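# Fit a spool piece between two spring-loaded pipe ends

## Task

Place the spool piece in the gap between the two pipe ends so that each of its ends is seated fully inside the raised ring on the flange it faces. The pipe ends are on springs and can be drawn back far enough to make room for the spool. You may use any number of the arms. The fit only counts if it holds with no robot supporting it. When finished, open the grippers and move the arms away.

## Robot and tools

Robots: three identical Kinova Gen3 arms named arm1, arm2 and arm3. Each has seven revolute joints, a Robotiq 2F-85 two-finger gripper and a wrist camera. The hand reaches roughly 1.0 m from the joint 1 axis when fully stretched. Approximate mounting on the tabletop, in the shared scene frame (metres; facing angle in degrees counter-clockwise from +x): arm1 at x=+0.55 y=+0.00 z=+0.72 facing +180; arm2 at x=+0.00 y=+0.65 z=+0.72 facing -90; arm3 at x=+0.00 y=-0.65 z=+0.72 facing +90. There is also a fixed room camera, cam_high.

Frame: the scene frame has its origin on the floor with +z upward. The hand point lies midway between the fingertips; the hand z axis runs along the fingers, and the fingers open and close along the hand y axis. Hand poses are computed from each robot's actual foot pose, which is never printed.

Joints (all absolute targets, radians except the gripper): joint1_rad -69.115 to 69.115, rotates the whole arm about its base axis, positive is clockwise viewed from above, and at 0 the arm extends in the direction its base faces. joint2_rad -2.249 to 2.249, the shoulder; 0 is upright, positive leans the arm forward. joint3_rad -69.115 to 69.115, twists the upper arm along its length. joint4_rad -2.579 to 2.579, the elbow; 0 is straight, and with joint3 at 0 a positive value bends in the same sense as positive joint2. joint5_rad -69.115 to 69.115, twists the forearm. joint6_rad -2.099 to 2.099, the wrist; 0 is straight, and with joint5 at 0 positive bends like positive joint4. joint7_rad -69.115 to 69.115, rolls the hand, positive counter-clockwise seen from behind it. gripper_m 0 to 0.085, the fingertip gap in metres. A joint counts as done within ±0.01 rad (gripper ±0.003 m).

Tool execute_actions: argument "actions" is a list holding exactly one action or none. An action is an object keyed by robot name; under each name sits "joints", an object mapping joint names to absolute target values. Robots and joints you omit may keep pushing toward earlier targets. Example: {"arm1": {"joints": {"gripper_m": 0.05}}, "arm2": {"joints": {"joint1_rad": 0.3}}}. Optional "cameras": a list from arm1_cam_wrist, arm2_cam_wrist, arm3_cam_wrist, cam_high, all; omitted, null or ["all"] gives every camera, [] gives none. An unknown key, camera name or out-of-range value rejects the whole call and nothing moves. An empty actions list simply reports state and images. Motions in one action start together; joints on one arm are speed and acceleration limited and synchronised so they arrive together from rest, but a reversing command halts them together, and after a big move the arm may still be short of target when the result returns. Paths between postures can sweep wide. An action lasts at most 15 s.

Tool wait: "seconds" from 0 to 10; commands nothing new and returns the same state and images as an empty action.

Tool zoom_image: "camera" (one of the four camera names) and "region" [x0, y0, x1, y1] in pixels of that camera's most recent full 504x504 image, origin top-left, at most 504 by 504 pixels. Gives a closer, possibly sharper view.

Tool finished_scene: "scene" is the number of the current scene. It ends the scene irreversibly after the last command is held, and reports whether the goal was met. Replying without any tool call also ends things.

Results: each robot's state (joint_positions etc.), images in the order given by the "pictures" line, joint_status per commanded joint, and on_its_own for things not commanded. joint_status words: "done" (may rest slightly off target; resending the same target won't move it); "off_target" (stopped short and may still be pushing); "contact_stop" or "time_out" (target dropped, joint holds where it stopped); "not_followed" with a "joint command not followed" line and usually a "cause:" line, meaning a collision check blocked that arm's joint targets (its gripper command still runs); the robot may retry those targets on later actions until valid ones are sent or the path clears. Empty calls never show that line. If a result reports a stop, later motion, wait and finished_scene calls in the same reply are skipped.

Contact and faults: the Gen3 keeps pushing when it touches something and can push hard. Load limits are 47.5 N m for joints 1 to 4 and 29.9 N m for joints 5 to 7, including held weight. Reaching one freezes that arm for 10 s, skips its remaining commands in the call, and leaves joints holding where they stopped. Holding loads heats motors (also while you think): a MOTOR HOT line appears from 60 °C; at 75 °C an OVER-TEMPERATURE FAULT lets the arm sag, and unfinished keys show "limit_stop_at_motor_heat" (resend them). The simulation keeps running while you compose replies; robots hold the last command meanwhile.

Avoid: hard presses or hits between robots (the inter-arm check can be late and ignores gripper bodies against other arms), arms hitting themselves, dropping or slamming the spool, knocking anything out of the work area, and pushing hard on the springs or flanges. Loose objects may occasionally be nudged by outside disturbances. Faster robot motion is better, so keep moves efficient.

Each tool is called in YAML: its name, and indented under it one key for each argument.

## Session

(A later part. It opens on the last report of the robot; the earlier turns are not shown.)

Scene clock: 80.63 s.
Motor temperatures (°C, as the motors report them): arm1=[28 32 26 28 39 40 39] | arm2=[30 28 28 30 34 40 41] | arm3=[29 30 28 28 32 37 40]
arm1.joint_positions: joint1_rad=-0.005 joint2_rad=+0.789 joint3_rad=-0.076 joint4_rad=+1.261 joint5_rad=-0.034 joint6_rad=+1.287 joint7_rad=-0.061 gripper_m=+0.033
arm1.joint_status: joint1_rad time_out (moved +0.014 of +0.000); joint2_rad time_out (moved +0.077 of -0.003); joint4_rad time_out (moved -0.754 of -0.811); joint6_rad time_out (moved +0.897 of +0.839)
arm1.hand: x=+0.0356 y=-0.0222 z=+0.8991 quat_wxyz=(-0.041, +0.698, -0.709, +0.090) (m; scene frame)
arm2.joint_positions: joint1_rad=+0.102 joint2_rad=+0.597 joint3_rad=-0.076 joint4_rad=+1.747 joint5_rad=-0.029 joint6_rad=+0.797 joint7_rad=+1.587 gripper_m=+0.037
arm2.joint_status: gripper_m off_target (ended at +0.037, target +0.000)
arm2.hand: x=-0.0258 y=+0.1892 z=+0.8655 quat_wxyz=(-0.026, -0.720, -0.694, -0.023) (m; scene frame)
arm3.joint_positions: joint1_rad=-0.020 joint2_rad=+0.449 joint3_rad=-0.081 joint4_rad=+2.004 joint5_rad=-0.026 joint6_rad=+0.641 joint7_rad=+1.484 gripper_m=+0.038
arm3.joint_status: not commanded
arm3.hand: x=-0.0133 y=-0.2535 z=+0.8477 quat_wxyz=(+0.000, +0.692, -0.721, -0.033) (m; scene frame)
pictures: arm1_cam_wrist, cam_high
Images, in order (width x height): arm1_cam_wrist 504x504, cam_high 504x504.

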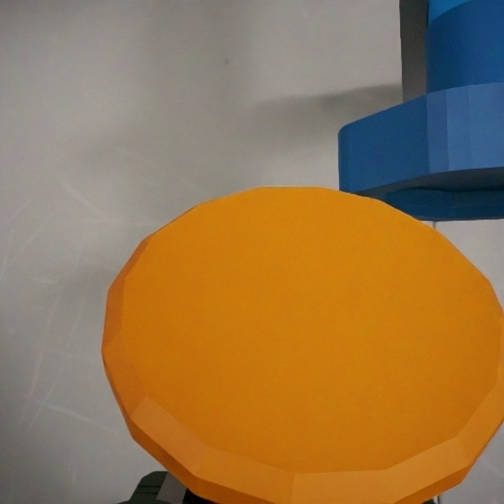

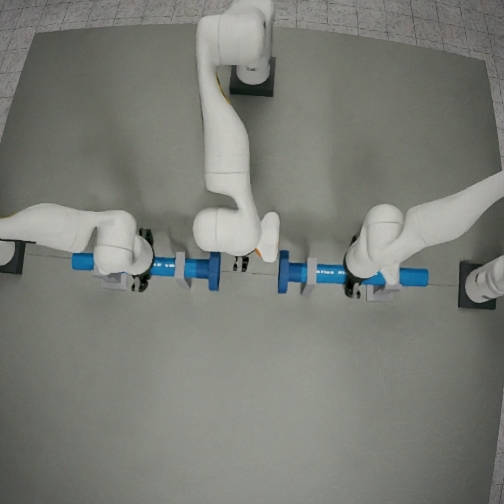

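The direct path was too low and the spool struck the flanges, which twisted it again. I'll back off upward and level it on the table once more. From here on I'll route high: lift first, then move across.

execute_actions:
  actions:
    - {"arm1": {"joints": {"joint1_rad": -0.019, "joint2_rad": 0.348, "joint4_rad": 1.839, "joint6_rad": 0.955}}, "arm2": {"joints": {"joint2_rad": 0.545, "joint4_rad": 1.85, "joint6_rad": 0.745}}}
  cameras: ["arm1_cam_wrist", "cam_high"]

Scene clock: 83.30 s.
Motor temperatures (°C, as the motors report them): arm1=[28 32 26 28 39 40 39] | arm2=[30 29 28 30 34 40 41] | arm3=[29 30 28 28 32 37 40]
arm1.joint_positions: joint1_rad=-0.019 joint2_rad=+0.349 joint3_rad=-0.076 joint4_rad=+1.840 joint5_rad=-0.033 joint6_rad=+0.955 joint7_rad=-0.060 gripper_m=+0.033
arm1.joint_status: all done
arm1.hand: x=+0.1541 y=-0.0210 z=+0.9526 quat_wxyz=(+0.019, +0.709, -0.705, +0.014) (m; scene frame)
arm2.joint_positions: joint1_rad=+0.102 joint2_rad=+0.553 joint3_rad=-0.075 joint4_rad=+1.832 joint5_rad=-0.029 joint6_rad=+0.721 joint7_rad=+1.587 gripper_m=+0.037
arm2.joint_status: joint4_rad time_out (moved +0.086 of +0.103); joint6_rad time_out (moved -0.075 of -0.052); the others done
arm2.hand: x=-0.0260 y=+0.2036 z=+0.8663 quat_wxyz=(-0.036, -0.720, -0.693, -0.009) (m; scene frame)
arm3.joint_positions: joint1_rad=-0.020 joint2_rad=+0.449 joint3_rad=-0.081 joint4_rad=+2.004 joint5_rad=-0.026 joint6_rad=+0.641 joint7_rad=+1.484 gripper_m=+0.038
arm3.joint_status: not commanded
arm3.hand: x=-0.0133 y=-0.2535 z=+0.8477 quat_wxyz=(+0.000, +0.692, -0.721, -0.033) (m; scene frame)
pictures: arm1_cam_wrist, cam_high
Images, in order (width x height): arm1_cam_wrist 504x504, cam_high 504x504.

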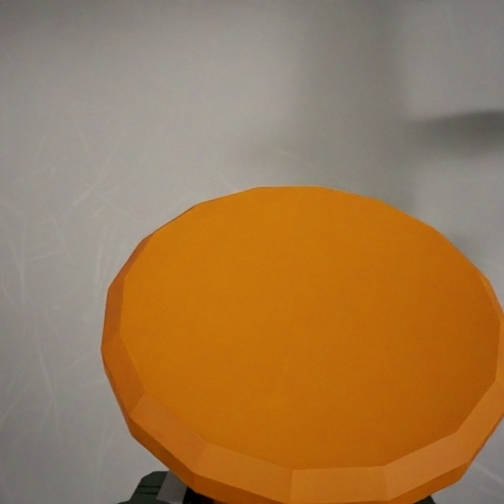

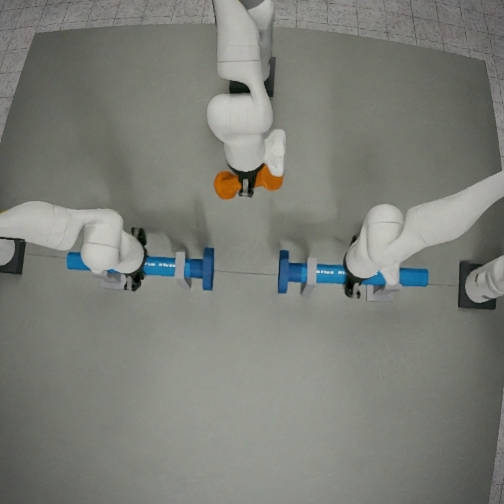

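execute_actions:
  actions:
    - {"arm1": {"joints": {"joint2_rad": 0.712, "joint4_rad": 2.015, "joint6_rad": 0.41}}}
  cameras: ["arm1_cam_wrist"]

execute_actions:
  actions:
    - {"arm1": {"joints": {"joint2_rad": 0.348, "joint4_rad": 1.839, "joint6_rad": 0.955}}}
  cameras: ["arm1_cam_wrist"]

execute_actions:
  actions:
    - {"arm1": {"joints": {"joint2_rad": 0.709, "joint4_rad": 1.204, "joint6_rad": 1.229}}}
  cameras: ["arm1_cam_wrist", "cam_high"]

zoom_image:
  camera: "cam_high"
  region: [170, 210, 330, 320]

Scene clock: 86.97 s.
Motor temperatures (°C, as the motors report them): arm1=[28 32 26 28 39 40 39] | arm2=[30 29 28 30 34 40 41] | arm3=[29 30 28 28 32 37 40]
arm1.joint_positions: joint1_rad=-0.019 joint2_rad=+0.697 joint3_rad=-0.076 joint4_rad=+2.009 joint5_rad=-0.033 joint6_rad=+0.408 joint7_rad=-0.060 gripper_m=+0.033
arm1.joint_status: joint2_rad time_out (moved +0.347 of +0.363); the others done
arm1.hand: x=+0.1395 y=-0.0223 z=+0.7777 quat_wxyz=(+0.034, +0.700, -0.713, +0.007) (m; scene frame)
arm2.joint_positions: joint1_rad=+0.102 joint2_rad=+0.553 joint3_rad=-0.075 joint4_rad=+1.832 joint5_rad=-0.029 joint6_rad=+0.721 joint7_rad=+1.587 gripper_m=+0.037
arm2.joint_status: not commanded
arm2.hand: x=-0.0260 y=+0.2036 z=+0.8663 quat_wxyz=(-0.036, -0.720, -0.693, -0.009) (m; scene frame)
arm3.joint_positions: joint1_rad=-0.020 joint2_rad=+0.449 joint3_rad=-0.081 joint4_rad=+2.004 joint5_rad=-0.026 joint6_rad=+0.641 joint7_rad=+1.484 gripper_m=+0.038
arm3.joint_status: not commanded
arm3.hand: x=-0.0133 y=-0.2535 z=+0.8477 quat_wxyz=(+0.000, +0.692, -0.721, -0.033) (m; scene frame)
pictures: arm1_cam_wrist
Images, in order (width x height): arm1_cam_wrist 504x504.

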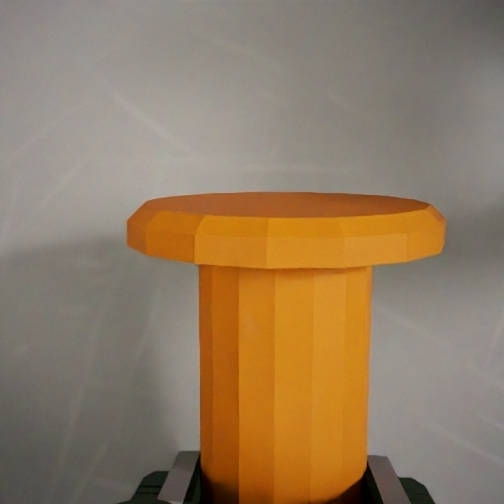

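not run: a stop came earlier in this reply.

not run: a stop came earlier in this reply.

This scene's latest camera images include none from cam_high. They are from: arm1_cam_wrist. Call execute_actions without "cameras", or with cam_high in "cameras", to get its image.

The spool is nearly level now. I'll lift it straight up first, then carry it across at height.

execute_actions:
  actions:
    - {"arm1": {"joints": {"joint2_rad": 0.348, "joint4_rad": 1.839, "joint6_rad": 0.955}}}
  cameras: ["arm1_cam_wrist"]

execute_actions:
  actions:
    - {"arm1": {"joints": {"joint2_rad": 0.709, "joint4_rad": 1.204, "joint6_rad": 1.229}}}
  cameras: ["arm1_cam_wrist", "cam_high"]

zoom_image:
  camera: "cam_high"
  region: [170, 210, 330, 320]

Scene clock: 89.13 s.
Motor temperatures (°C, as the motors report them): arm1=[28 32 26 28 39 39 39] | arm2=[30 29 28 30 34 40 41] | arm3=[29 30 28 28 32 37 40]
arm1.joint_positions: joint1_rad=-0.019 joint2_rad=+0.350 joint3_rad=-0.076 joint4_rad=+1.840 joint5_rad=-0.033 joint6_rad=+0.955 joint7_rad=-0.060 gripper_m=+0.033
arm1.joint_status: all done
arm1.hand: x=+0.1541 y=-0.0210 z=+0.9525 quat_wxyz=(+0.019, +0.709, -0.705, +0.014) (m; scene frame)
arm2.joint_positions: joint1_rad=+0.102 joint2_rad=+0.553 joint3_rad=-0.075 joint4_rad=+1.832 joint5_rad=-0.029 joint6_rad=+0.721 joint7_rad=+1.587 gripper_m=+0.037
arm2.joint_status: not commanded
arm2.hand: x=-0.0260 y=+0.2036 z=+0.8663 quat_wxyz=(-0.036, -0.720, -0.693, -0.009) (m; scene frame)
arm3.joint_positions: joint1_rad=-0.020 joint2_rad=+0.449 joint3_rad=-0.081 joint4_rad=+2.004 joint5_rad=-0.026 joint6_rad=+0.641 joint7_rad=+1.484 gripper_m=+0.038
arm3.joint_status: not commanded
arm3.hand: x=-0.0133 y=-0.2535 z=+0.8477 quat_wxyz=(+0.000, +0.692, -0.721, -0.033) (m; scene frame)
pictures: arm1_cam_wrist
Images, in order (width x height): arm1_cam_wrist 504x504.

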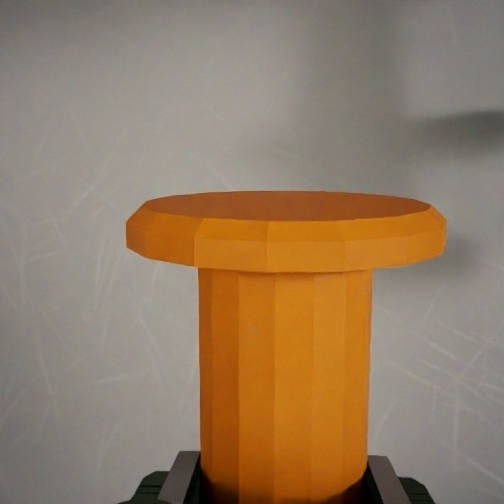

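Scene clock: 91.00 s.
Motor temperatures (°C, as the motors report them): arm1=[28 32 26 28 39 39 39] | arm2=[30 29 28 30 34 40 41] | arm3=[29 30 28 28 32 37 40]
arm1.joint_positions: joint1_rad=-0.019 joint2_rad=+0.711 joint3_rad=-0.076 joint4_rad=+1.205 joint5_rad=-0.033 joint6_rad=+1.229 joint7_rad=-0.060 gripper_m=+0.033
arm1.joint_status: all done
arm1.hand: x=-0.0156 y=-0.0312 z=+0.9548 quat_wxyz=(+0.029, +0.707, -0.706, +0.024) (m; scene frame)
arm2.joint_positions: joint1_rad=+0.102 joint2_rad=+0.553 joint3_rad=-0.075 joint4_rad=+1.832 joint5_rad=-0.029 joint6_rad=+0.721 joint7_rad=+1.587 gripper_m=+0.037
arm2.joint_status: not commanded
arm2.hand: x=-0.0260 y=+0.2036 z=+0.8663 quat_wxyz=(-0.036, -0.720, -0.693, -0.009) (m; scene frame)
arm3.joint_positions: joint1_rad=-0.020 joint2_rad=+0.449 joint3_rad=-0.081 joint4_rad=+2.004 joint5_rad=-0.026 joint6_rad=+0.641 joint7_rad=+1.484 gripper_m=+0.038
arm3.joint_status: not commanded
arm3.hand: x=-0.0133 y=-0.2535 z=+0.8477 quat_wxyz=(+0.000, +0.692, -0.721, -0.033) (m; scene frame)
pictures: arm1_cam_wrist, cam_high
Images, in order (width x height): arm1_cam_wrist 504x504, cam_high 504x504.

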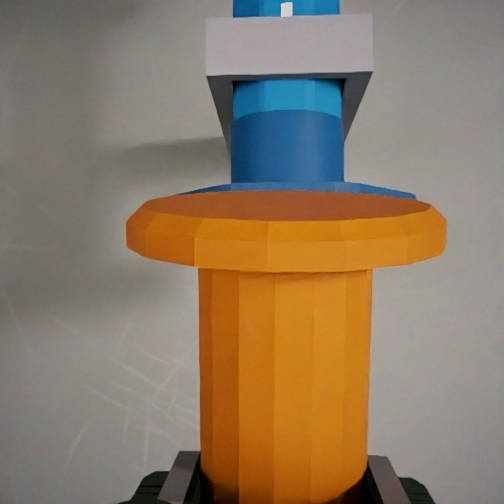

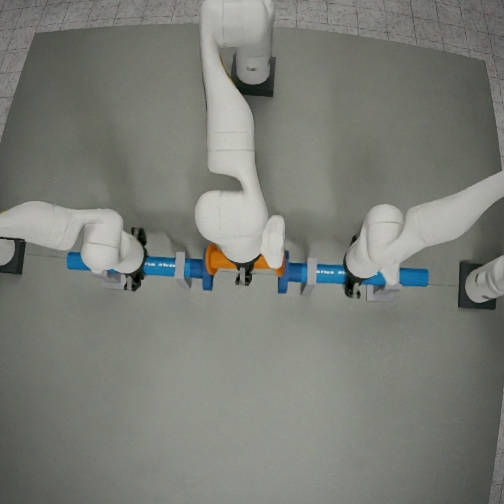

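Region (170, 210, 330, 320) of cam_high's 504x504 image, scaled by 3.150, with more detail than that image has; it fills the top 346 rows of this view, and the rest is white.

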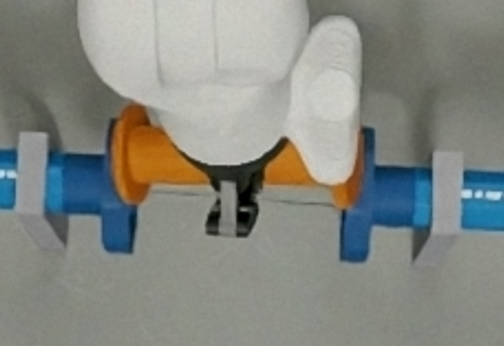

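The spool is centred over the gap. Both pipes have crept forward a few millimetres, so I'll pull them back to their stops while lowering the spool.

execute_actions:
  actions:
    - {"arm1": {"joints": {"joint2_rad": 0.794, "joint4_rad": 1.315, "joint6_rad": 1.033}}, "arm2": {"joints": {"joint2_rad": 0.545, "joint4_rad": 1.85, "joint6_rad": 0.73}}, "arm3": {"joints": {"joint2_rad": 0.44, "joint4_rad": 2.03, "joint6_rad": 0.64}}}
  cameras: ["arm1_cam_wrist", "cam_high"]

zoom_image:
  camera: "cam_high"
  region: [170, 210, 330, 320]

Scene clock: 95.33 s.
Motor temperatures (°C, as the motors report them): arm1=[28 32 26 28 39 39 39] | arm2=[30 29 28 30 34 40 41] | arm3=[29 30 28 28 32 37 40]
arm1.joint_positions: joint1_rad=-0.019 joint2_rad=+0.774 joint3_rad=-0.076 joint4_rad=+1.309 joint5_rad=-0.034 joint6_rad=+1.036 joint7_rad=-0.060 gripper_m=+0.033
arm1.joint_status: joint2_rad time_out (moved +0.063 of +0.083); the others done
arm1.hand: x=-0.0224 y=-0.0324 z=+0.8895 quat_wxyz=(+0.039, +0.703, -0.710, +0.016) (m; scene frame)
arm2.joint_positions: joint1_rad=+0.102 joint2_rad=+0.548 joint3_rad=-0.075 joint4_rad=+1.843 joint5_rad=-0.029 joint6_rad=+0.721 joint7_rad=+1.587 gripper_m=+0.037
arm2.joint_status: all done
arm2.hand: x=-0.0261 y=+0.2083 z=+0.8662 quat_wxyz=(-0.034, -0.720, -0.694, -0.011) (m; scene frame)
arm3.joint_positions: joint1_rad=-0.020 joint2_rad=+0.446 joint3_rad=-0.081 joint4_rad=+2.014 joint5_rad=-0.026 joint6_rad=+0.621 joint7_rad=+1.484 gripper_m=+0.038
arm3.joint_status: joint4_rad time_out (moved +0.009 of +0.026); joint6_rad time_out (moved -0.020 of -0.001); the others done
arm3.hand: x=-0.0133 y=-0.2520 z=+0.8472 quat_wxyz=(-0.004, +0.692, -0.721, -0.038) (m; scene frame)
pictures: arm1_cam_wrist, cam_high
Images, in order (width x height): arm1_cam_wrist 504x504, cam_high 504x504.

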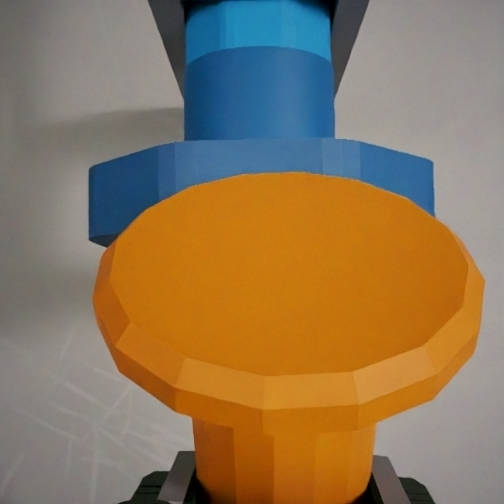

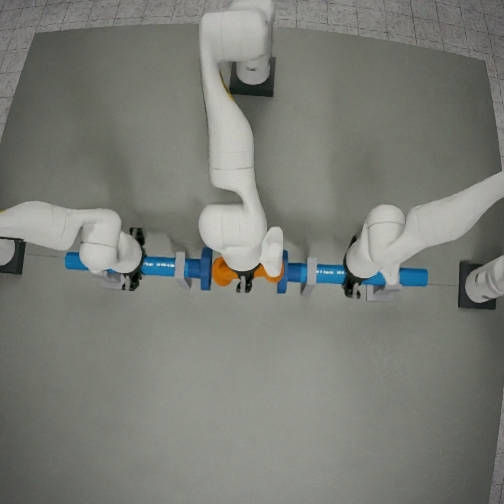

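Region (170, 210, 330, 320) of cam_high's 504x504 image, scaled by 3.150, with more detail than that image has; it fills the top 346 rows of this view, and the rest is white.

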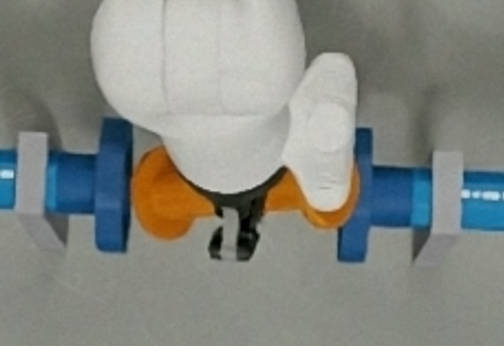

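It caught on the right flange again. What worked earlier was sliding the low end into its ring so the other end could drop, so I'll do that by shifting toward +y.

execute_actions:
  actions:
    - {"arm1": {"joints": {"joint1_rad": 0.0, "joint2_rad": 0.794, "joint4_rad": 1.315, "joint6_rad": 1.033}}}
  cameras: ["arm1_cam_wrist", "cam_high"]

zoom_image:
  camera: "cam_high"
  region: [170, 210, 330, 320]

Scene clock: 97.63 s.
Motor temperatures (°C, as the motors report them): arm1=[28 32 26 28 39 39 39] | arm2=[30 29 28 30 34 40 41] | arm3=[29 30 28 28 32 37 40]
arm1.joint_positions: joint1_rad=-0.005 joint2_rad=+0.778 joint3_rad=-0.075 joint4_rad=+1.309 joint5_rad=-0.033 joint6_rad=+1.034 joint7_rad=-0.060 gripper_m=+0.033
arm1.joint_status: joint2_rad time_out (moved +0.004 of +0.020); the others done
arm1.hand: x=-0.0226 y=-0.0239 z=+0.8872 quat_wxyz=(+0.038, +0.698, -0.715, +0.016) (m; scene frame)
arm2.joint_positions: joint1_rad=+0.102 joint2_rad=+0.548 joint3_rad=-0.075 joint4_rad=+1.843 joint5_rad=-0.029 joint6_rad=+0.721 joint7_rad=+1.587 gripper_m=+0.037
arm2.joint_status: not commanded
arm2.hand: x=-0.0261 y=+0.2083 z=+0.8662 quat_wxyz=(-0.034, -0.720, -0.694, -0.011) (m; scene frame)
arm3.joint_positions: joint1_rad=-0.020 joint2_rad=+0.446 joint3_rad=-0.081 joint4_rad=+2.014 joint5_rad=-0.026 joint6_rad=+0.621 joint7_rad=+1.484 gripper_m=+0.038
arm3.joint_status: not commanded
arm3.hand: x=-0.0133 y=-0.2519 z=+0.8472 quat_wxyz=(-0.004, +0.692, -0.721, -0.038) (m; scene frame)
pictures: arm1_cam_wrist, cam_high
Images, in order (width x height): arm1_cam_wrist 504x504, cam_high 504x504.

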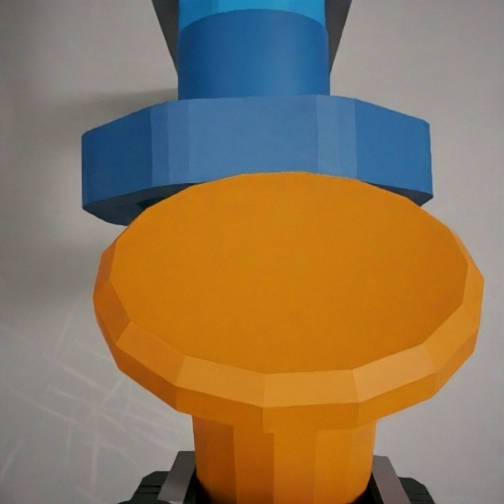

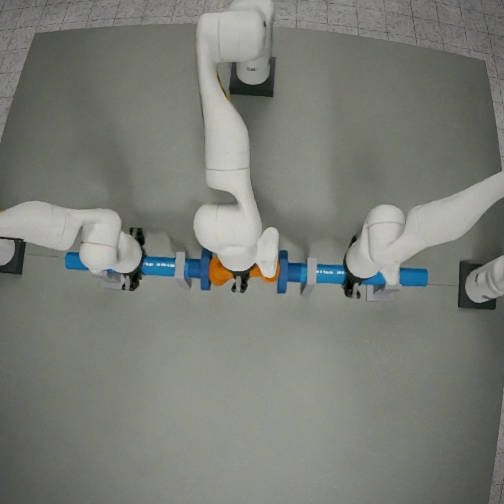

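Region (170, 210, 330, 320) of cam_high's 504x504 image, scaled by 3.150, with more detail than that image has; it fills the top 346 rows of this view, and the rest is white.

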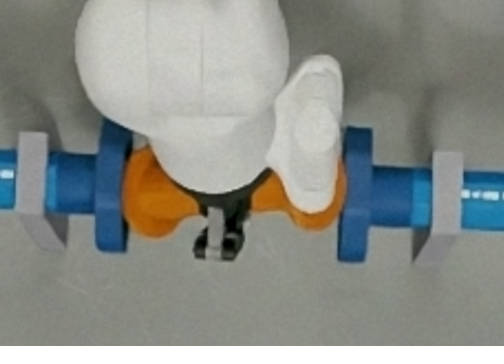

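It's still jammed, partly because arm3's grip has slipped and given up some travel. I'll reset properly: lift the spool out, regrip with arm3, level the spool and try again.

execute_actions:
  actions:
    - {"arm1": {"joints": {"joint1_rad": -0.012, "joint2_rad": 0.709, "joint4_rad": 1.204, "joint6_rad": 1.229}}}
  cameras: []

execute_actions:
  actions:
    - {"arm1": {"joints": {"joint2_rad": 0.348, "joint4_rad": 1.839, "joint6_rad": 0.955}}, "arm3": {"joints": {"gripper_m": 0.085, "joint2_rad": 0.515, "joint4_rad": 1.917, "joint6_rad": 0.71}}}
  cameras: []

execute_actions:
  actions:
    - {"arm1": {"joints": {"joint2_rad": 0.712, "joint4_rad": 2.015, "joint6_rad": 0.41}}, "arm3": {"joints": {"gripper_m": 0.0}}}
  cameras: ["arm1_cam_wrist"]

Scene clock: 98.97 s.
Motor temperatures (°C, as the motors report them): arm1=[28 32 26 28 39 39 39] | arm2=[30 29 28 30 34 40 41] | arm3=[29 30 28 28 32 37 40]
arm1.joint_positions: joint1_rad=-0.012 joint2_rad=+0.711 joint3_rad=-0.076 joint4_rad=+1.205 joint5_rad=-0.033 joint6_rad=+1.229 joint7_rad=-0.060 gripper_m=+0.033
arm1.joint_status: all done
arm1.hand: x=-0.0158 y=-0.0272 z=+0.9547 quat_wxyz=(+0.029, +0.704, -0.709, +0.024) (m; scene frame)
arm2.joint_positions: joint1_rad=+0.102 joint2_rad=+0.548 joint3_rad=-0.075 joint4_rad=+1.843 joint5_rad=-0.029 joint6_rad=+0.721 joint7_rad=+1.587 gripper_m=+0.037
arm2.joint_status: not commanded
arm2.hand: x=-0.0261 y=+0.2083 z=+0.8661 quat_wxyz=(-0.034, -0.720, -0.694, -0.011) (m; scene frame)
arm3.joint_positions: joint1_rad=-0.020 joint2_rad=+0.446 joint3_rad=-0.081 joint4_rad=+2.014 joint5_rad=-0.026 joint6_rad=+0.621 joint7_rad=+1.484 gripper_m=+0.038
arm3.joint_status: not commanded
arm3.hand: x=-0.0133 y=-0.2519 z=+0.8472 quat_wxyz=(-0.004, +0.692, -0.721, -0.038) (m; scene frame)
pictures: none
No camera images: the call's "cameras" was empty. Leave "cameras" out to get every camera's image.

Scene clock: 100.83 s.
Motor temperatures (°C, as the motors report them): arm1=[28 32 26 28 39 39 39] | arm2=[30 29 28 30 34 40 41] | arm3=[29 30 28 28 32 37 40]
arm1.joint_positions: joint1_rad=-0.012 joint2_rad=+0.350 joint3_rad=-0.076 joint4_rad=+1.840 joint5_rad=-0.033 joint6_rad=+0.955 joint7_rad=-0.060 gripper_m=+0.033
arm1.joint_status: all done
arm1.hand: x=+0.1540 y=-0.0182 z=+0.9526 quat_wxyz=(+0.019, +0.707, -0.707, +0.014) (m; scene frame)
arm2.joint_positions: joint1_rad=+0.102 joint2_rad=+0.548 joint3_rad=-0.075 joint4_rad=+1.843 joint5_rad=-0.029 joint6_rad=+0.721 joint7_rad=+1.587 gripper_m=+0.037
arm2.joint_status: not commanded
arm2.hand: x=-0.0261 y=+0.2083 z=+0.8661 quat_wxyz=(-0.034, -0.720, -0.694, -0.011) (m; scene frame)
arm3.joint_positions: joint1_rad=-0.020 joint2_rad=+0.515 joint3_rad=-0.081 joint4_rad=+1.917 joint5_rad=-0.030 joint6_rad=+0.710 joint7_rad=+1.481 gripper_m=+0.085
arm3.joint_status: all done
arm3.hand: x=-0.0155 y=-0.2388 z=+0.8388 quat_wxyz=(+0.019, +0.689, -0.724, -0.017) (m; scene frame)
pictures: none
No camera images: the call's "cameras" was empty. Leave "cameras" out to get every camera's image.

Scene clock: 104.10 s.
Motor temperatures (°C, as the motors report them): arm1=[28 32 26 28 39 39 39] | arm2=[30 29 28 30 34 40 41] | arm3=[29 30 28 28 32 37 40]
arm1.joint_positions: joint1_rad=-0.012 joint2_rad=+0.696 joint3_rad=-0.076 joint4_rad=+2.009 joint5_rad=-0.033 joint6_rad=+0.408 joint7_rad=-0.060 gripper_m=+0.033
arm1.joint_status: joint2_rad time_out (moved +0.346 of +0.362); the others done
arm1.hand: x=+0.1395 y=-0.0194 z=+0.7779 quat_wxyz=(+0.034, +0.698, -0.715, +0.007) (m; scene frame)
arm2.joint_positions: joint1_rad=+0.102 joint2_rad=+0.548 joint3_rad=-0.075 joint4_rad=+1.843 joint5_rad=-0.029 joint6_rad=+0.721 joint7_rad=+1.587 gripper_m=+0.037
arm2.joint_status: not commanded
arm2.hand: x=-0.0261 y=+0.2083 z=+0.8661 quat_wxyz=(-0.034, -0.720, -0.694, -0.011) (m; scene frame)
arm3.joint_positions: joint1_rad=-0.019 joint2_rad=+0.513 joint3_rad=-0.080 joint4_rad=+1.917 joint5_rad=-0.027 joint6_rad=+0.711 joint7_rad=+1.483 gripper_m=+0.039
arm3.joint_status: gripper_m off_target (ended at +0.039, target +0.000)
arm3.hand: x=-0.0141 y=-0.2386 z=+0.8395 quat_wxyz=(+0.018, +0.691, -0.723, -0.017) (m; scene frame)
pictures: arm1_cam_wrist
Images, in order (width x height): arm1_cam_wrist 504x504.

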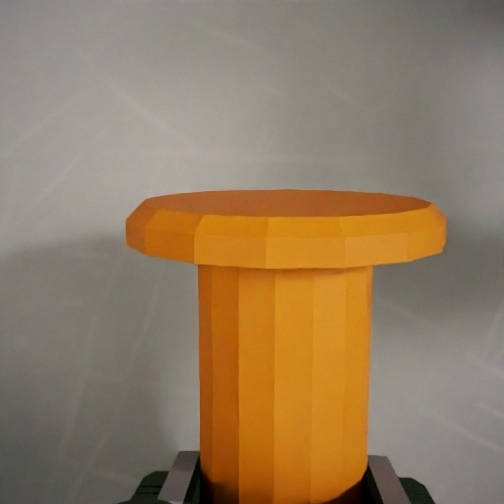

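execute_actions:
  actions:
    - {"arm1": {"joints": {"joint2_rad": 0.348, "joint4_rad": 1.839, "joint6_rad": 0.955}}, "arm3": {"joints": {"joint2_rad": 0.46, "joint4_rad": 2.02, "joint6_rad": 0.655}}}
  cameras: []

Scene clock: 106.70 s.
Motor temperatures (°C, as the motors report them): arm1=[28 32 26 28 39 39 39] | arm2=[30 29 28 30 34 40 41] | arm3=[29 30 28 28 32 37 40]
arm1.joint_positions: joint1_rad=-0.012 joint2_rad=+0.349 joint3_rad=-0.076 joint4_rad=+1.840 joint5_rad=-0.033 joint6_rad=+0.955 joint7_rad=-0.060 gripper_m=+0.033
arm1.joint_status: all done
arm1.hand: x=+0.1540 y=-0.0182 z=+0.9526 quat_wxyz=(+0.019, +0.707, -0.707, +0.014) (m; scene frame)
arm2.joint_positions: joint1_rad=+0.102 joint2_rad=+0.548 joint3_rad=-0.075 joint4_rad=+1.843 joint5_rad=-0.029 joint6_rad=+0.721 joint7_rad=+1.587 gripper_m=+0.037
arm2.joint_status: not commanded
arm2.hand: x=-0.0261 y=+0.2083 z=+0.8661 quat_wxyz=(-0.034, -0.720, -0.694, -0.011) (m; scene frame)
arm3.joint_positions: joint1_rad=-0.020 joint2_rad=+0.470 joint3_rad=-0.080 joint4_rad=+2.000 joint5_rad=-0.027 joint6_rad=+0.633 joint7_rad=+1.483 gripper_m=+0.039
arm3.joint_status: joint2_rad time_out (moved -0.043 of -0.053); joint4_rad time_out (moved +0.084 of +0.103); joint6_rad time_out (moved -0.078 of -0.056)
arm3.hand: x=-0.0137 y=-0.2528 z=+0.8401 quat_wxyz=(+0.004, +0.691, -0.722, -0.030) (m; scene frame)
pictures: none
No camera images: the call's "cameras" was empty. Leave "cameras" out to get every camera's image.

execute_actions:
  actions:
    - {"arm1": {"joints": {"joint2_rad": 0.709, "joint4_rad": 1.204, "joint6_rad": 1.229}}, "arm3": {"joints": {"joint2_rad": 0.46, "joint4_rad": 2.03, "joint6_rad": 0.64}}}
  cameras: ["cam_high"]

zoom_image:
  camera: "cam_high"
  region: [170, 210, 330, 320]

Scene clock: 108.83 s.
Motor temperatures (°C, as the motors report them): arm1=[28 32 26 28 39 39 39] | arm2=[30 29 28 30 34 40 41] | arm3=[29 30 28 28 32 37 40]
arm1.joint_positions: joint1_rad=-0.012 joint2_rad=+0.711 joint3_rad=-0.076 joint4_rad=+1.205 joint5_rad=-0.033 joint6_rad=+1.229 joint7_rad=-0.060 gripper_m=+0.033
arm1.joint_status: all done
arm1.hand: x=-0.0158 y=-0.0272 z=+0.9548 quat_wxyz=(+0.029, +0.704, -0.709, +0.024) (m; scene frame)
arm2.joint_positions: joint1_rad=+0.102 joint2_rad=+0.548 joint3_rad=-0.075 joint4_rad=+1.843 joint5_rad=-0.029 joint6_rad=+0.721 joint7_rad=+1.587 gripper_m=+0.037
arm2.joint_status: not commanded
arm2.hand: x=-0.0261 y=+0.2083 z=+0.8661 quat_wxyz=(-0.034, -0.720, -0.694, -0.011) (m; scene frame)
arm3.joint_positions: joint1_rad=-0.020 joint2_rad=+0.466 joint3_rad=-0.081 joint4_rad=+2.010 joint5_rad=-0.028 joint6_rad=+0.620 joint7_rad=+1.483 gripper_m=+0.039
arm3.joint_status: joint4_rad time_out (moved +0.010 of +0.030); joint6_rad time_out (moved -0.013 of +0.007); the others done
arm3.hand: x=-0.0137 y=-0.2534 z=+0.8400 quat_wxyz=(+0.002, +0.691, -0.722, -0.033) (m; scene frame)
pictures: cam_high
Images, in order (width x height): cam_high 504x504.

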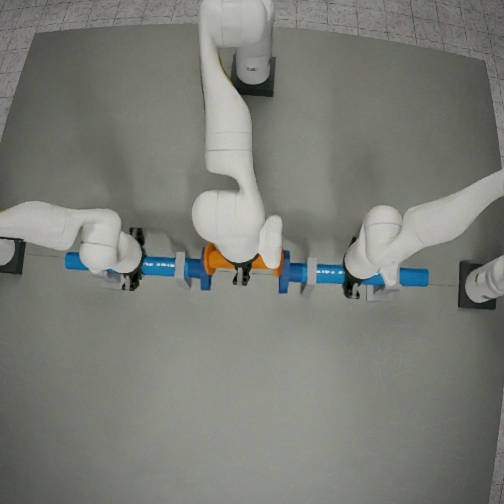

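Region (170, 210, 330, 320) of cam_high's 504x504 image, scaled by 3.150, with more detail than that image has; it fills the top 346 rows of this view, and the rest is white.

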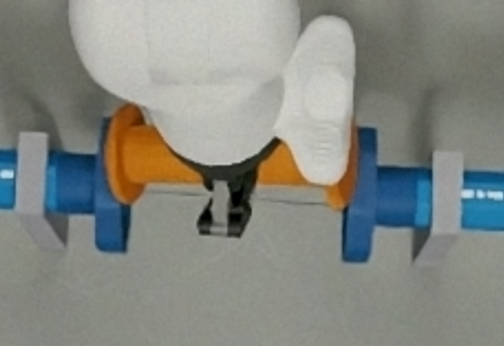

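The full gap is open again, so I'll lower the spool.

execute_actions:
  actions:
    - {"arm1": {"joints": {"joint2_rad": 0.794, "joint4_rad": 1.315, "joint6_rad": 1.033}}}
  cameras: ["arm1_cam_wrist", "cam_high"]

zoom_image:
  camera: "cam_high"
  region: [170, 210, 330, 320]

Scene clock: 111.47 s.
Motor temperatures (°C, as the motors report them): arm1=[28 32 26 28 39 39 39] | arm2=[30 29 28 30 34 40 41] | arm3=[29 30 28 28 32 37 40]
arm1.joint_positions: joint1_rad=-0.010 joint2_rad=+0.774 joint3_rad=-0.075 joint4_rad=+1.309 joint5_rad=-0.033 joint6_rad=+1.035 joint7_rad=-0.060 gripper_m=+0.033
arm1.joint_status: joint2_rad time_out (moved +0.064 of +0.083); the others done
arm1.hand: x=-0.0231 y=-0.0268 z=+0.8892 quat_wxyz=(+0.039, +0.700, -0.713, +0.015) (m; scene frame)
arm2.joint_positions: joint1_rad=+0.102 joint2_rad=+0.548 joint3_rad=-0.075 joint4_rad=+1.843 joint5_rad=-0.029 joint6_rad=+0.721 joint7_rad=+1.587 gripper_m=+0.037
arm2.joint_status: not commanded
arm2.hand: x=-0.0261 y=+0.2084 z=+0.8663 quat_wxyz=(-0.034, -0.720, -0.694, -0.011) (m; scene frame)
arm3.joint_positions: joint1_rad=-0.020 joint2_rad=+0.466 joint3_rad=-0.081 joint4_rad=+2.010 joint5_rad=-0.027 joint6_rad=+0.620 joint7_rad=+1.483 gripper_m=+0.039
arm3.joint_status: not commanded
arm3.hand: x=-0.0137 y=-0.2535 z=+0.8400 quat_wxyz=(+0.002, +0.691, -0.722, -0.033) (m; scene frame)
pictures: arm1_cam_wrist, cam_high
Images, in order (width x height): arm1_cam_wrist 504x504, cam_high 504x504.

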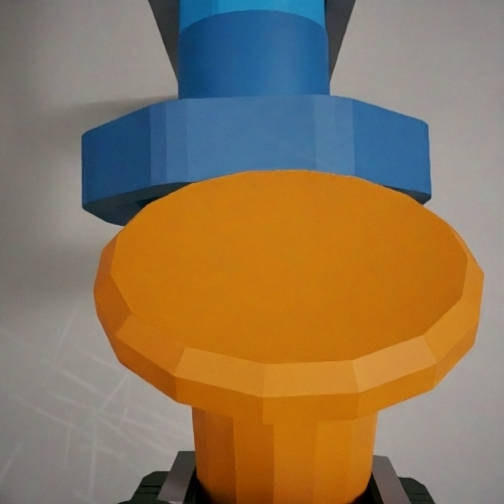

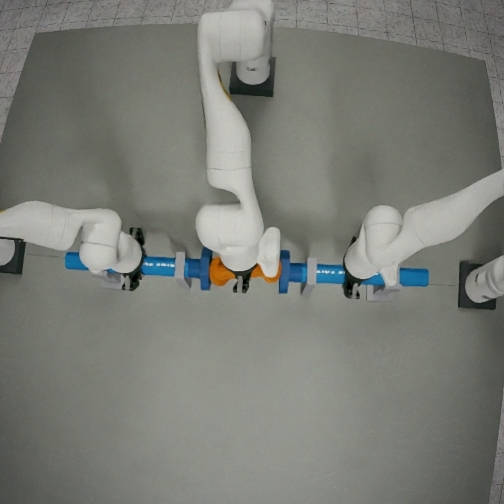

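Region (170, 210, 330, 320) of cam_high's 504x504 image, scaled by 3.150, with more detail than that image has; it fills the top 346 rows of this view, and the rest is white.

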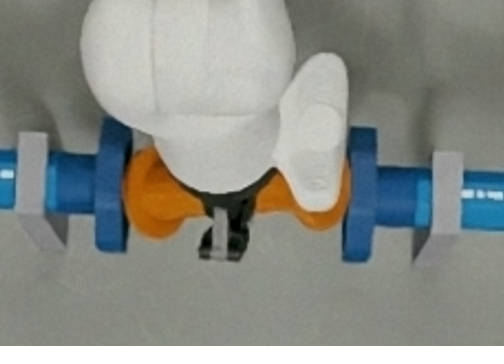

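It failed the same way. The spool was never fully level after being pressed on the table, and it keeps clipping the right flange. This time I'll fully release and regrip it on the table, then aim slightly further toward +y.

execute_actions:
  actions:
    - {"arm1": {"joints": {"joint1_rad": -0.004, "joint2_rad": 0.709, "joint4_rad": 1.204, "joint6_rad": 1.229}}}
  cameras: []

execute_actions:
  actions:
    - {"arm1": {"joints": {"joint2_rad": 0.348, "joint4_rad": 1.839, "joint6_rad": 0.955}}}
  cameras: []

execute_actions:
  actions:
    - {"arm1": {"joints": {"joint2_rad": 0.695, "joint4_rad": 2.009, "joint6_rad": 0.41}}}
  cameras: []

execute_actions:
  actions:
    - {"arm1": {"joints": {"gripper_m": 0.06}}}
  cameras: []

execute_actions:
  actions:
    - {"arm1": {"joints": {"joint2_rad": 0.735, "joint4_rad": 2.02, "joint6_rad": 0.386}}}
  cameras: []

execute_actions:
  actions:
    - {"arm1": {"joints": {"gripper_m": 0.0}}}
  cameras: ["arm1_cam_wrist"]

Scene clock: 113.10 s.
Motor temperatures (°C, as the motors report them): arm1=[28 32 26 28 39 39 39] | arm2=[30 29 28 30 34 40 41] | arm3=[29 30 28 28 32 37 40]
arm1.joint_positions: joint1_rad=-0.004 joint2_rad=+0.711 joint3_rad=-0.076 joint4_rad=+1.205 joint5_rad=-0.033 joint6_rad=+1.229 joint7_rad=-0.060 gripper_m=+0.033
arm1.joint_status: all done
arm1.hand: x=-0.0160 y=-0.0227 z=+0.9547 quat_wxyz=(+0.029, +0.702, -0.712, +0.024) (m; scene frame)
arm2.joint_positions: joint1_rad=+0.102 joint2_rad=+0.548 joint3_rad=-0.075 joint4_rad=+1.843 joint5_rad=-0.029 joint6_rad=+0.721 joint7_rad=+1.587 gripper_m=+0.037
arm2.joint_status: not commanded
arm2.hand: x=-0.0261 y=+0.2084 z=+0.8661 quat_wxyz=(-0.034, -0.720, -0.694, -0.011) (m; scene frame)
arm3.joint_positions: joint1_rad=-0.020 joint2_rad=+0.465 joint3_rad=-0.081 joint4_rad=+2.010 joint5_rad=-0.027 joint6_rad=+0.620 joint7_rad=+1.483 gripper_m=+0.039
arm3.joint_status: not commanded
arm3.hand: x=-0.0136 y=-0.2535 z=+0.8401 quat_wxyz=(+0.002, +0.691, -0.722, -0.033) (m; scene frame)
pictures: none
No camera images: the call's "cameras" was empty. Leave "cameras" out to get every camera's image.

Scene clock: 114.97 s.
Motor temperatures (°C, as the motors report them): arm1=[28 32 26 28 39 39 39] | arm2=[30 29 28 30 34 40 41] | arm3=[29 30 28 28 32 37 40]
arm1.joint_positions: joint1_rad=-0.004 joint2_rad=+0.350 joint3_rad=-0.076 joint4_rad=+1.840 joint5_rad=-0.033 joint6_rad=+0.955 joint7_rad=-0.060 gripper_m=+0.033
arm1.joint_status: all done
arm1.hand: x=+0.1539 y=-0.0150 z=+0.9526 quat_wxyz=(+0.020, +0.704, -0.710, +0.014) (m; scene frame)
arm2.joint_positions: joint1_rad=+0.102 joint2_rad=+0.548 joint3_rad=-0.075 joint4_rad=+1.843 joint5_rad=-0.029 joint6_rad=+0.721 joint7_rad=+1.587 gripper_m=+0.037
arm2.joint_status: not commanded
arm2.hand: x=-0.0261 y=+0.2084 z=+0.8661 quat_wxyz=(-0.034, -0.720, -0.694, -0.011) (m; scene frame)
arm3.joint_positions: joint1_rad=-0.020 joint2_rad=+0.465 joint3_rad=-0.081 joint4_rad=+2.010 joint5_rad=-0.027 joint6_rad=+0.620 joint7_rad=+1.483 gripper_m=+0.039
arm3.joint_status: not commanded
arm3.hand: x=-0.0136 y=-0.2535 z=+0.8401 quat_wxyz=(+0.002, +0.691, -0.722, -0.033) (m; scene frame)
pictures: none
No camera images: the call's "cameras" was empty. Leave "cameras" out to get every camera's image.

Scene clock: 118.20 s.
Motor temperatures (°C, as the motors report them): arm1=[28 32 26 28 39 39 39] | arm2=[30 29 28 30 34 40 41] | arm3=[29 30 28 28 32 37 40]
arm1.joint_positions: joint1_rad=-0.004 joint2_rad=+0.675 joint3_rad=-0.076 joint4_rad=+2.003 joint5_rad=-0.033 joint6_rad=+0.410 joint7_rad=-0.060 gripper_m=+0.033
arm1.joint_status: joint2_rad time_out (moved +0.325 of +0.345); the others done
arm1.hand: x=+0.1309 y=-0.0163 z=+0.7877 quat_wxyz=(+0.044, +0.695, -0.718, -0.002) (m; scene frame)
arm2.joint_positions: joint1_rad=+0.102 joint2_rad=+0.548 joint3_rad=-0.075 joint4_rad=+1.843 joint5_rad=-0.029 joint6_rad=+0.721 joint7_rad=+1.587 gripper_m=+0.037
arm2.joint_status: not commanded
arm2.hand: x=-0.0261 y=+0.2084 z=+0.8661 quat_wxyz=(-0.034, -0.720, -0.694, -0.011) (m; scene frame)
arm3.joint_positions: joint1_rad=-0.020 joint2_rad=+0.465 joint3_rad=-0.081 joint4_rad=+2.010 joint5_rad=-0.027 joint6_rad=+0.620 joint7_rad=+1.483 gripper_m=+0.039
arm3.joint_status: not commanded
arm3.hand: x=-0.0136 y=-0.2535 z=+0.8401 quat_wxyz=(+0.002, +0.691, -0.722, -0.033) (m; scene frame)
pictures: none
No camera images: the call's "cameras" was empty. Leave "cameras" out to get every camera's image.

not run: a stop came earlier in this reply.

not run: a stop came earlier in this reply.

not run: a stop came earlier in this reply.

execute_actions:
  actions:
    - {"arm1": {"joints": {"gripper_m": 0.06}}}
  cameras: []

execute_actions:
  actions:
    - {"arm1": {"joints": {"joint2_rad": 0.735, "joint4_rad": 2.02, "joint6_rad": 0.386}}}
  cameras: []

execute_actions:
  actions:
    - {"arm1": {"joints": {"gripper_m": 0.0}}}
  cameras: ["arm1_cam_wrist", "cam_high"]

Scene clock: 119.47 s.
Motor temperatures (°C, as the motors report them): arm1=[28 32 26 28 39 39 39] | arm2=[30 29 28 30 34 40 41] | arm3=[29 30 28 28 32 37 40]
arm1.joint_positions: joint1_rad=-0.004 joint2_rad=+0.678 joint3_rad=-0.076 joint4_rad=+2.004 joint5_rad=-0.033 joint6_rad=+0.410 joint7_rad=-0.060 gripper_m=+0.060
arm1.joint_status: all done
arm1.hand: x=+0.1322 y=-0.0162 z=+0.7862 quat_wxyz=(+0.042, +0.695, -0.718, +0.000) (m; scene frame)
arm2.joint_positions: joint1_rad=+0.102 joint2_rad=+0.548 joint3_rad=-0.075 joint4_rad=+1.843 joint5_rad=-0.029 joint6_rad=+0.721 joint7_rad=+1.587 gripper_m=+0.037
arm2.joint_status: not commanded
arm2.hand: x=-0.0261 y=+0.2084 z=+0.8661 quat_wxyz=(-0.034, -0.720, -0.694, -0.011) (m; scene frame)
arm3.joint_positions: joint1_rad=-0.020 joint2_rad=+0.465 joint3_rad=-0.081 joint4_rad=+2.010 joint5_rad=-0.027 joint6_rad=+0.620 joint7_rad=+1.483 gripper_m=+0.039
arm3.joint_status: not commanded
arm3.hand: x=-0.0136 y=-0.2535 z=+0.8401 quat_wxyz=(+0.002, +0.691, -0.722, -0.033) (m; scene frame)
pictures: none
No camera images: the call's "cameras" was empty. Leave "cameras" out to get every camera's image.

Scene clock: 120.23 s.
Motor temperatures (°C, as the motors report them): arm1=[28 32 26 28 39 39 39] | arm2=[30 30 28 30 34 40 41] | arm3=[29 30 28 28 32 37 40]
arm1.joint_positions: joint1_rad=-0.004 joint2_rad=+0.734 joint3_rad=-0.076 joint4_rad=+2.019 joint5_rad=-0.033 joint6_rad=+0.386 joint7_rad=-0.060 gripper_m=+0.060
arm1.joint_status: all done
arm1.hand: x=+0.1489 y=-0.0158 z=+0.7611 quat_wxyz=(+0.025, +0.694, -0.719, +0.016) (m; scene frame)
arm2.joint_positions: joint1_rad=+0.102 joint2_rad=+0.548 joint3_rad=-0.075 joint4_rad=+1.843 joint5_rad=-0.029 joint6_rad=+0.721 joint7_rad=+1.587 gripper_m=+0.037
arm2.joint_status: not commanded
arm2.hand: x=-0.0261 y=+0.2084 z=+0.8661 quat_wxyz=(-0.034, -0.720, -0.694, -0.011) (m; scene frame)
arm3.joint_positions: joint1_rad=-0.020 joint2_rad=+0.465 joint3_rad=-0.081 joint4_rad=+2.010 joint5_rad=-0.027 joint6_rad=+0.620 joint7_rad=+1.483 gripper_m=+0.039
arm3.joint_status: not commanded
arm3.hand: x=-0.0136 y=-0.2535 z=+0.8401 quat_wxyz=(+0.002, +0.691, -0.722, -0.033) (m; scene frame)
pictures: none
No camera images: the call's "cameras" was empty. Leave "cameras" out to get every camera's image.

Scene clock: 121.17 s.
Motor temperatures (°C, as the motors report them): arm1=[28 32 26 28 39 39 39] | arm2=[30 30 28 30 34 40 41] | arm3=[29 30 28 28 32 37 40]
arm1.joint_positions: joint1_rad=-0.004 joint2_rad=+0.733 joint3_rad=-0.076 joint4_rad=+2.019 joint5_rad=-0.033 joint6_rad=+0.386 joint7_rad=-0.060 gripper_m=+0.033
arm1.joint_status: gripper_m off_target (ended at +0.033, target +0.000)
arm1.hand: x=+0.1485 y=-0.0158 z=+0.7618 quat_wxyz=(+0.026, +0.694, -0.719, +0.016) (m; scene frame)
arm2.joint_positions: joint1_rad=+0.102 joint2_rad=+0.548 joint3_rad=-0.075 joint4_rad=+1.843 joint5_rad=-0.029 joint6_rad=+0.721 joint7_rad=+1.587 gripper_m=+0.037
arm2.joint_status: not commanded
arm2.hand: x=-0.0261 y=+0.2084 z=+0.8661 quat_wxyz=(-0.034, -0.720, -0.694, -0.011) (m; scene frame)
arm3.joint_positions: joint1_rad=-0.020 joint2_rad=+0.465 joint3_rad=-0.081 joint4_rad=+2.010 joint5_rad=-0.027 joint6_rad=+0.620 joint7_rad=+1.483 gripper_m=+0.039
arm3.joint_status: not commanded
arm3.hand: x=-0.0136 y=-0.2535 z=+0.8401 quat_wxyz=(+0.002, +0.691, -0.722, -0.033) (m; scene frame)
pictures: arm1_cam_wrist, cam_high
Images, in order (width x height): arm1_cam_wrist 504x504, cam_high 504x504.

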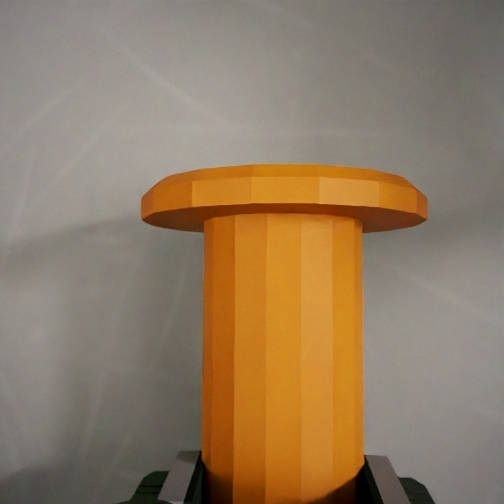

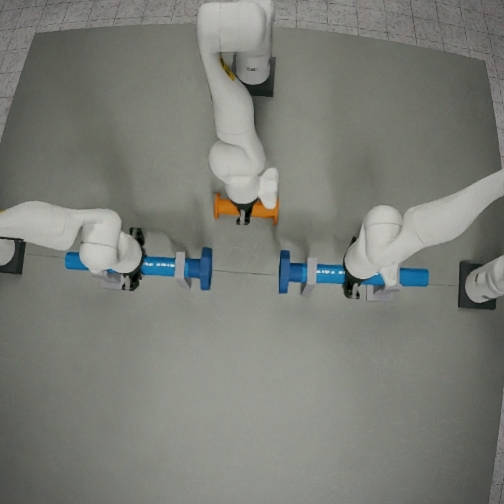

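The spool is properly level now. I'll lift it, carry it across and check the alignment before lowering.

execute_actions:
  actions:
    - {"arm1": {"joints": {"joint2_rad": 0.348, "joint4_rad": 1.839, "joint6_rad": 0.955}}}
  cameras: []

execute_actions:
  actions:
    - {"arm1": {"joints": {"joint2_rad": 0.709, "joint4_rad": 1.204, "joint6_rad": 1.229}}}
  cameras: ["cam_high"]

zoom_image:
  camera: "cam_high"
  region: [170, 210, 330, 320]

Scene clock: 123.10 s.
Motor temperatures (°C, as the motors report them): arm1=[28 32 26 28 39 39 39] | arm2=[30 30 28 30 34 40 41] | arm3=[29 31 28 28 32 37 40]
arm1.joint_positions: joint1_rad=-0.004 joint2_rad=+0.350 joint3_rad=-0.076 joint4_rad=+1.840 joint5_rad=-0.033 joint6_rad=+0.955 joint7_rad=-0.060 gripper_m=+0.033
arm1.joint_status: all done
arm1.hand: x=+0.1539 y=-0.0150 z=+0.9526 quat_wxyz=(+0.020, +0.704, -0.710, +0.014) (m; scene frame)
arm2.joint_positions: joint1_rad=+0.102 joint2_rad=+0.548 joint3_rad=-0.075 joint4_rad=+1.843 joint5_rad=-0.029 joint6_rad=+0.721 joint7_rad=+1.587 gripper_m=+0.037
arm2.joint_status: not commanded
arm2.hand: x=-0.0261 y=+0.2084 z=+0.8661 quat_wxyz=(-0.034, -0.720, -0.694, -0.011) (m; scene frame)
arm3.joint_positions: joint1_rad=-0.020 joint2_rad=+0.465 joint3_rad=-0.081 joint4_rad=+2.010 joint5_rad=-0.027 joint6_rad=+0.620 joint7_rad=+1.483 gripper_m=+0.039
arm3.joint_status: not commanded
arm3.hand: x=-0.0136 y=-0.2535 z=+0.8401 quat_wxyz=(+0.002, +0.691, -0.722, -0.033) (m; scene frame)
pictures: none
No camera images: the call's "cameras" was empty. Leave "cameras" out to get every camera's image.

Scene clock: 124.97 s.
Motor temperatures (°C, as the motors report them): arm1=[28 32 26 28 39 39 39] | arm2=[30 30 28 30 34 40 41] | arm3=[29 31 28 28 32 37 40]
arm1.joint_positions: joint1_rad=-0.004 joint2_rad=+0.711 joint3_rad=-0.076 joint4_rad=+1.205 joint5_rad=-0.033 joint6_rad=+1.229 joint7_rad=-0.060 gripper_m=+0.033
arm1.joint_status: all done
arm1.hand: x=-0.0160 y=-0.0226 z=+0.9548 quat_wxyz=(+0.029, +0.702, -0.712, +0.024) (m; scene frame)
arm2.joint_positions: joint1_rad=+0.102 joint2_rad=+0.548 joint3_rad=-0.075 joint4_rad=+1.843 joint5_rad=-0.029 joint6_rad=+0.721 joint7_rad=+1.587 gripper_m=+0.037
arm2.joint_status: not commanded
arm2.hand: x=-0.0261 y=+0.2084 z=+0.8661 quat_wxyz=(-0.034, -0.720, -0.694, -0.011) (m; scene frame)
arm3.joint_positions: joint1_rad=-0.020 joint2_rad=+0.465 joint3_rad=-0.081 joint4_rad=+2.010 joint5_rad=-0.027 joint6_rad=+0.620 joint7_rad=+1.483 gripper_m=+0.039
arm3.joint_status: not commanded
arm3.hand: x=-0.0136 y=-0.2535 z=+0.8401 quat_wxyz=(+0.002, +0.691, -0.722, -0.033) (m; scene frame)
pictures: cam_high
Images, in order (width x height): cam_high 504x504.

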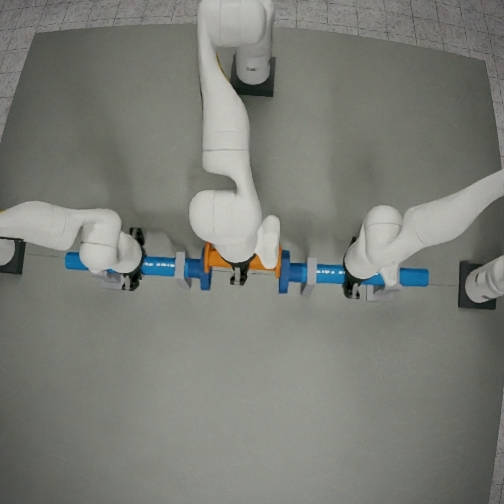

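Region (170, 210, 330, 320) of cam_high's 504x504 image, scaled by 3.150, with more detail than that image has; it fills the top 346 rows of this view, and the rest is white.

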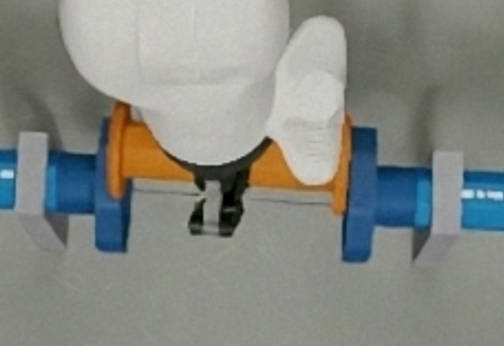

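execute_actions:
  actions:
    - {"arm1": {"joints": {"joint2_rad": 0.794, "joint4_rad": 1.315, "joint6_rad": 1.033}}}
  cameras: ["arm1_cam_wrist", "cam_high"]

zoom_image:
  camera: "cam_high"
  region: [170, 210, 330, 320]

Scene clock: 126.30 s.
Motor temperatures (°C, as the motors report them): arm1=[28 32 26 28 39 39 39] | arm2=[30 30 28 30 34 40 41] | arm3=[29 31 28 28 32 37 40]
arm1.joint_positions: joint1_rad=-0.006 joint2_rad=+0.795 joint3_rad=-0.077 joint4_rad=+1.315 joint5_rad=-0.034 joint6_rad=+1.033 joint7_rad=-0.060 gripper_m=+0.033
arm1.joint_status: all done
arm1.hand: x=-0.0172 y=-0.0255 z=+0.8755 quat_wxyz=(+0.031, +0.699, -0.714, +0.025) (m; scene frame)
arm2.joint_positions: joint1_rad=+0.103 joint2_rad=+0.548 joint3_rad=-0.075 joint4_rad=+1.844 joint5_rad=-0.029 joint6_rad=+0.722 joint7_rad=+1.587 gripper_m=+0.037
arm2.joint_status: not commanded
arm2.hand: x=-0.0261 y=+0.2092 z=+0.8661 quat_wxyz=(-0.033, -0.720, -0.694, -0.012) (m; scene frame)
arm3.joint_positions: joint1_rad=-0.020 joint2_rad=+0.465 joint3_rad=-0.081 joint4_rad=+2.011 joint5_rad=-0.027 joint6_rad=+0.621 joint7_rad=+1.483 gripper_m=+0.039
arm3.joint_status: not commanded
arm3.hand: x=-0.0136 y=-0.2540 z=+0.8400 quat_wxyz=(+0.002, +0.691, -0.722, -0.032) (m; scene frame)
pictures: arm1_cam_wrist, cam_high
Images, in order (width x height): arm1_cam_wrist 504x504, cam_high 504x504.

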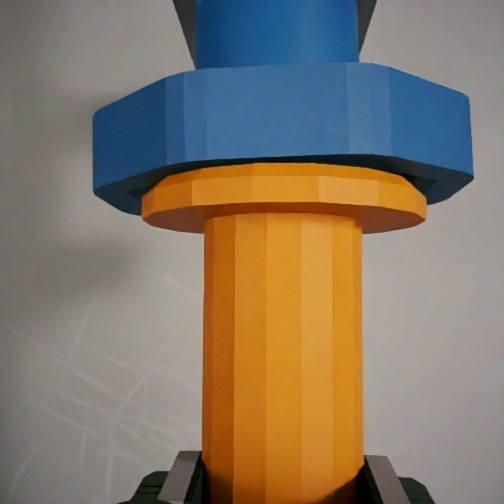

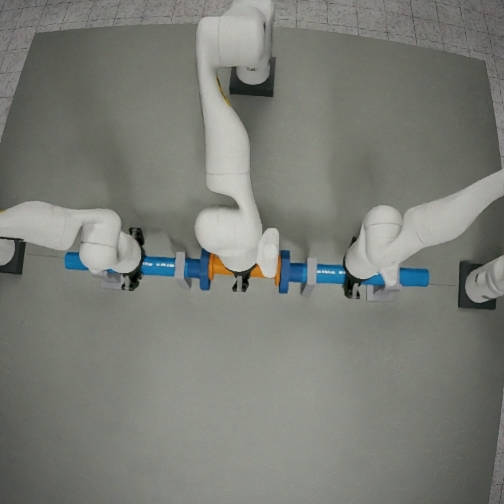

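Region (170, 210, 330, 320) of cam_high's 504x504 image, scaled by 3.150, with more detail than that image has; it fills the top 346 rows of this view, and the rest is white.

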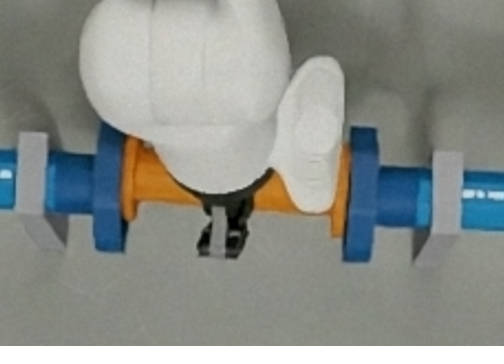

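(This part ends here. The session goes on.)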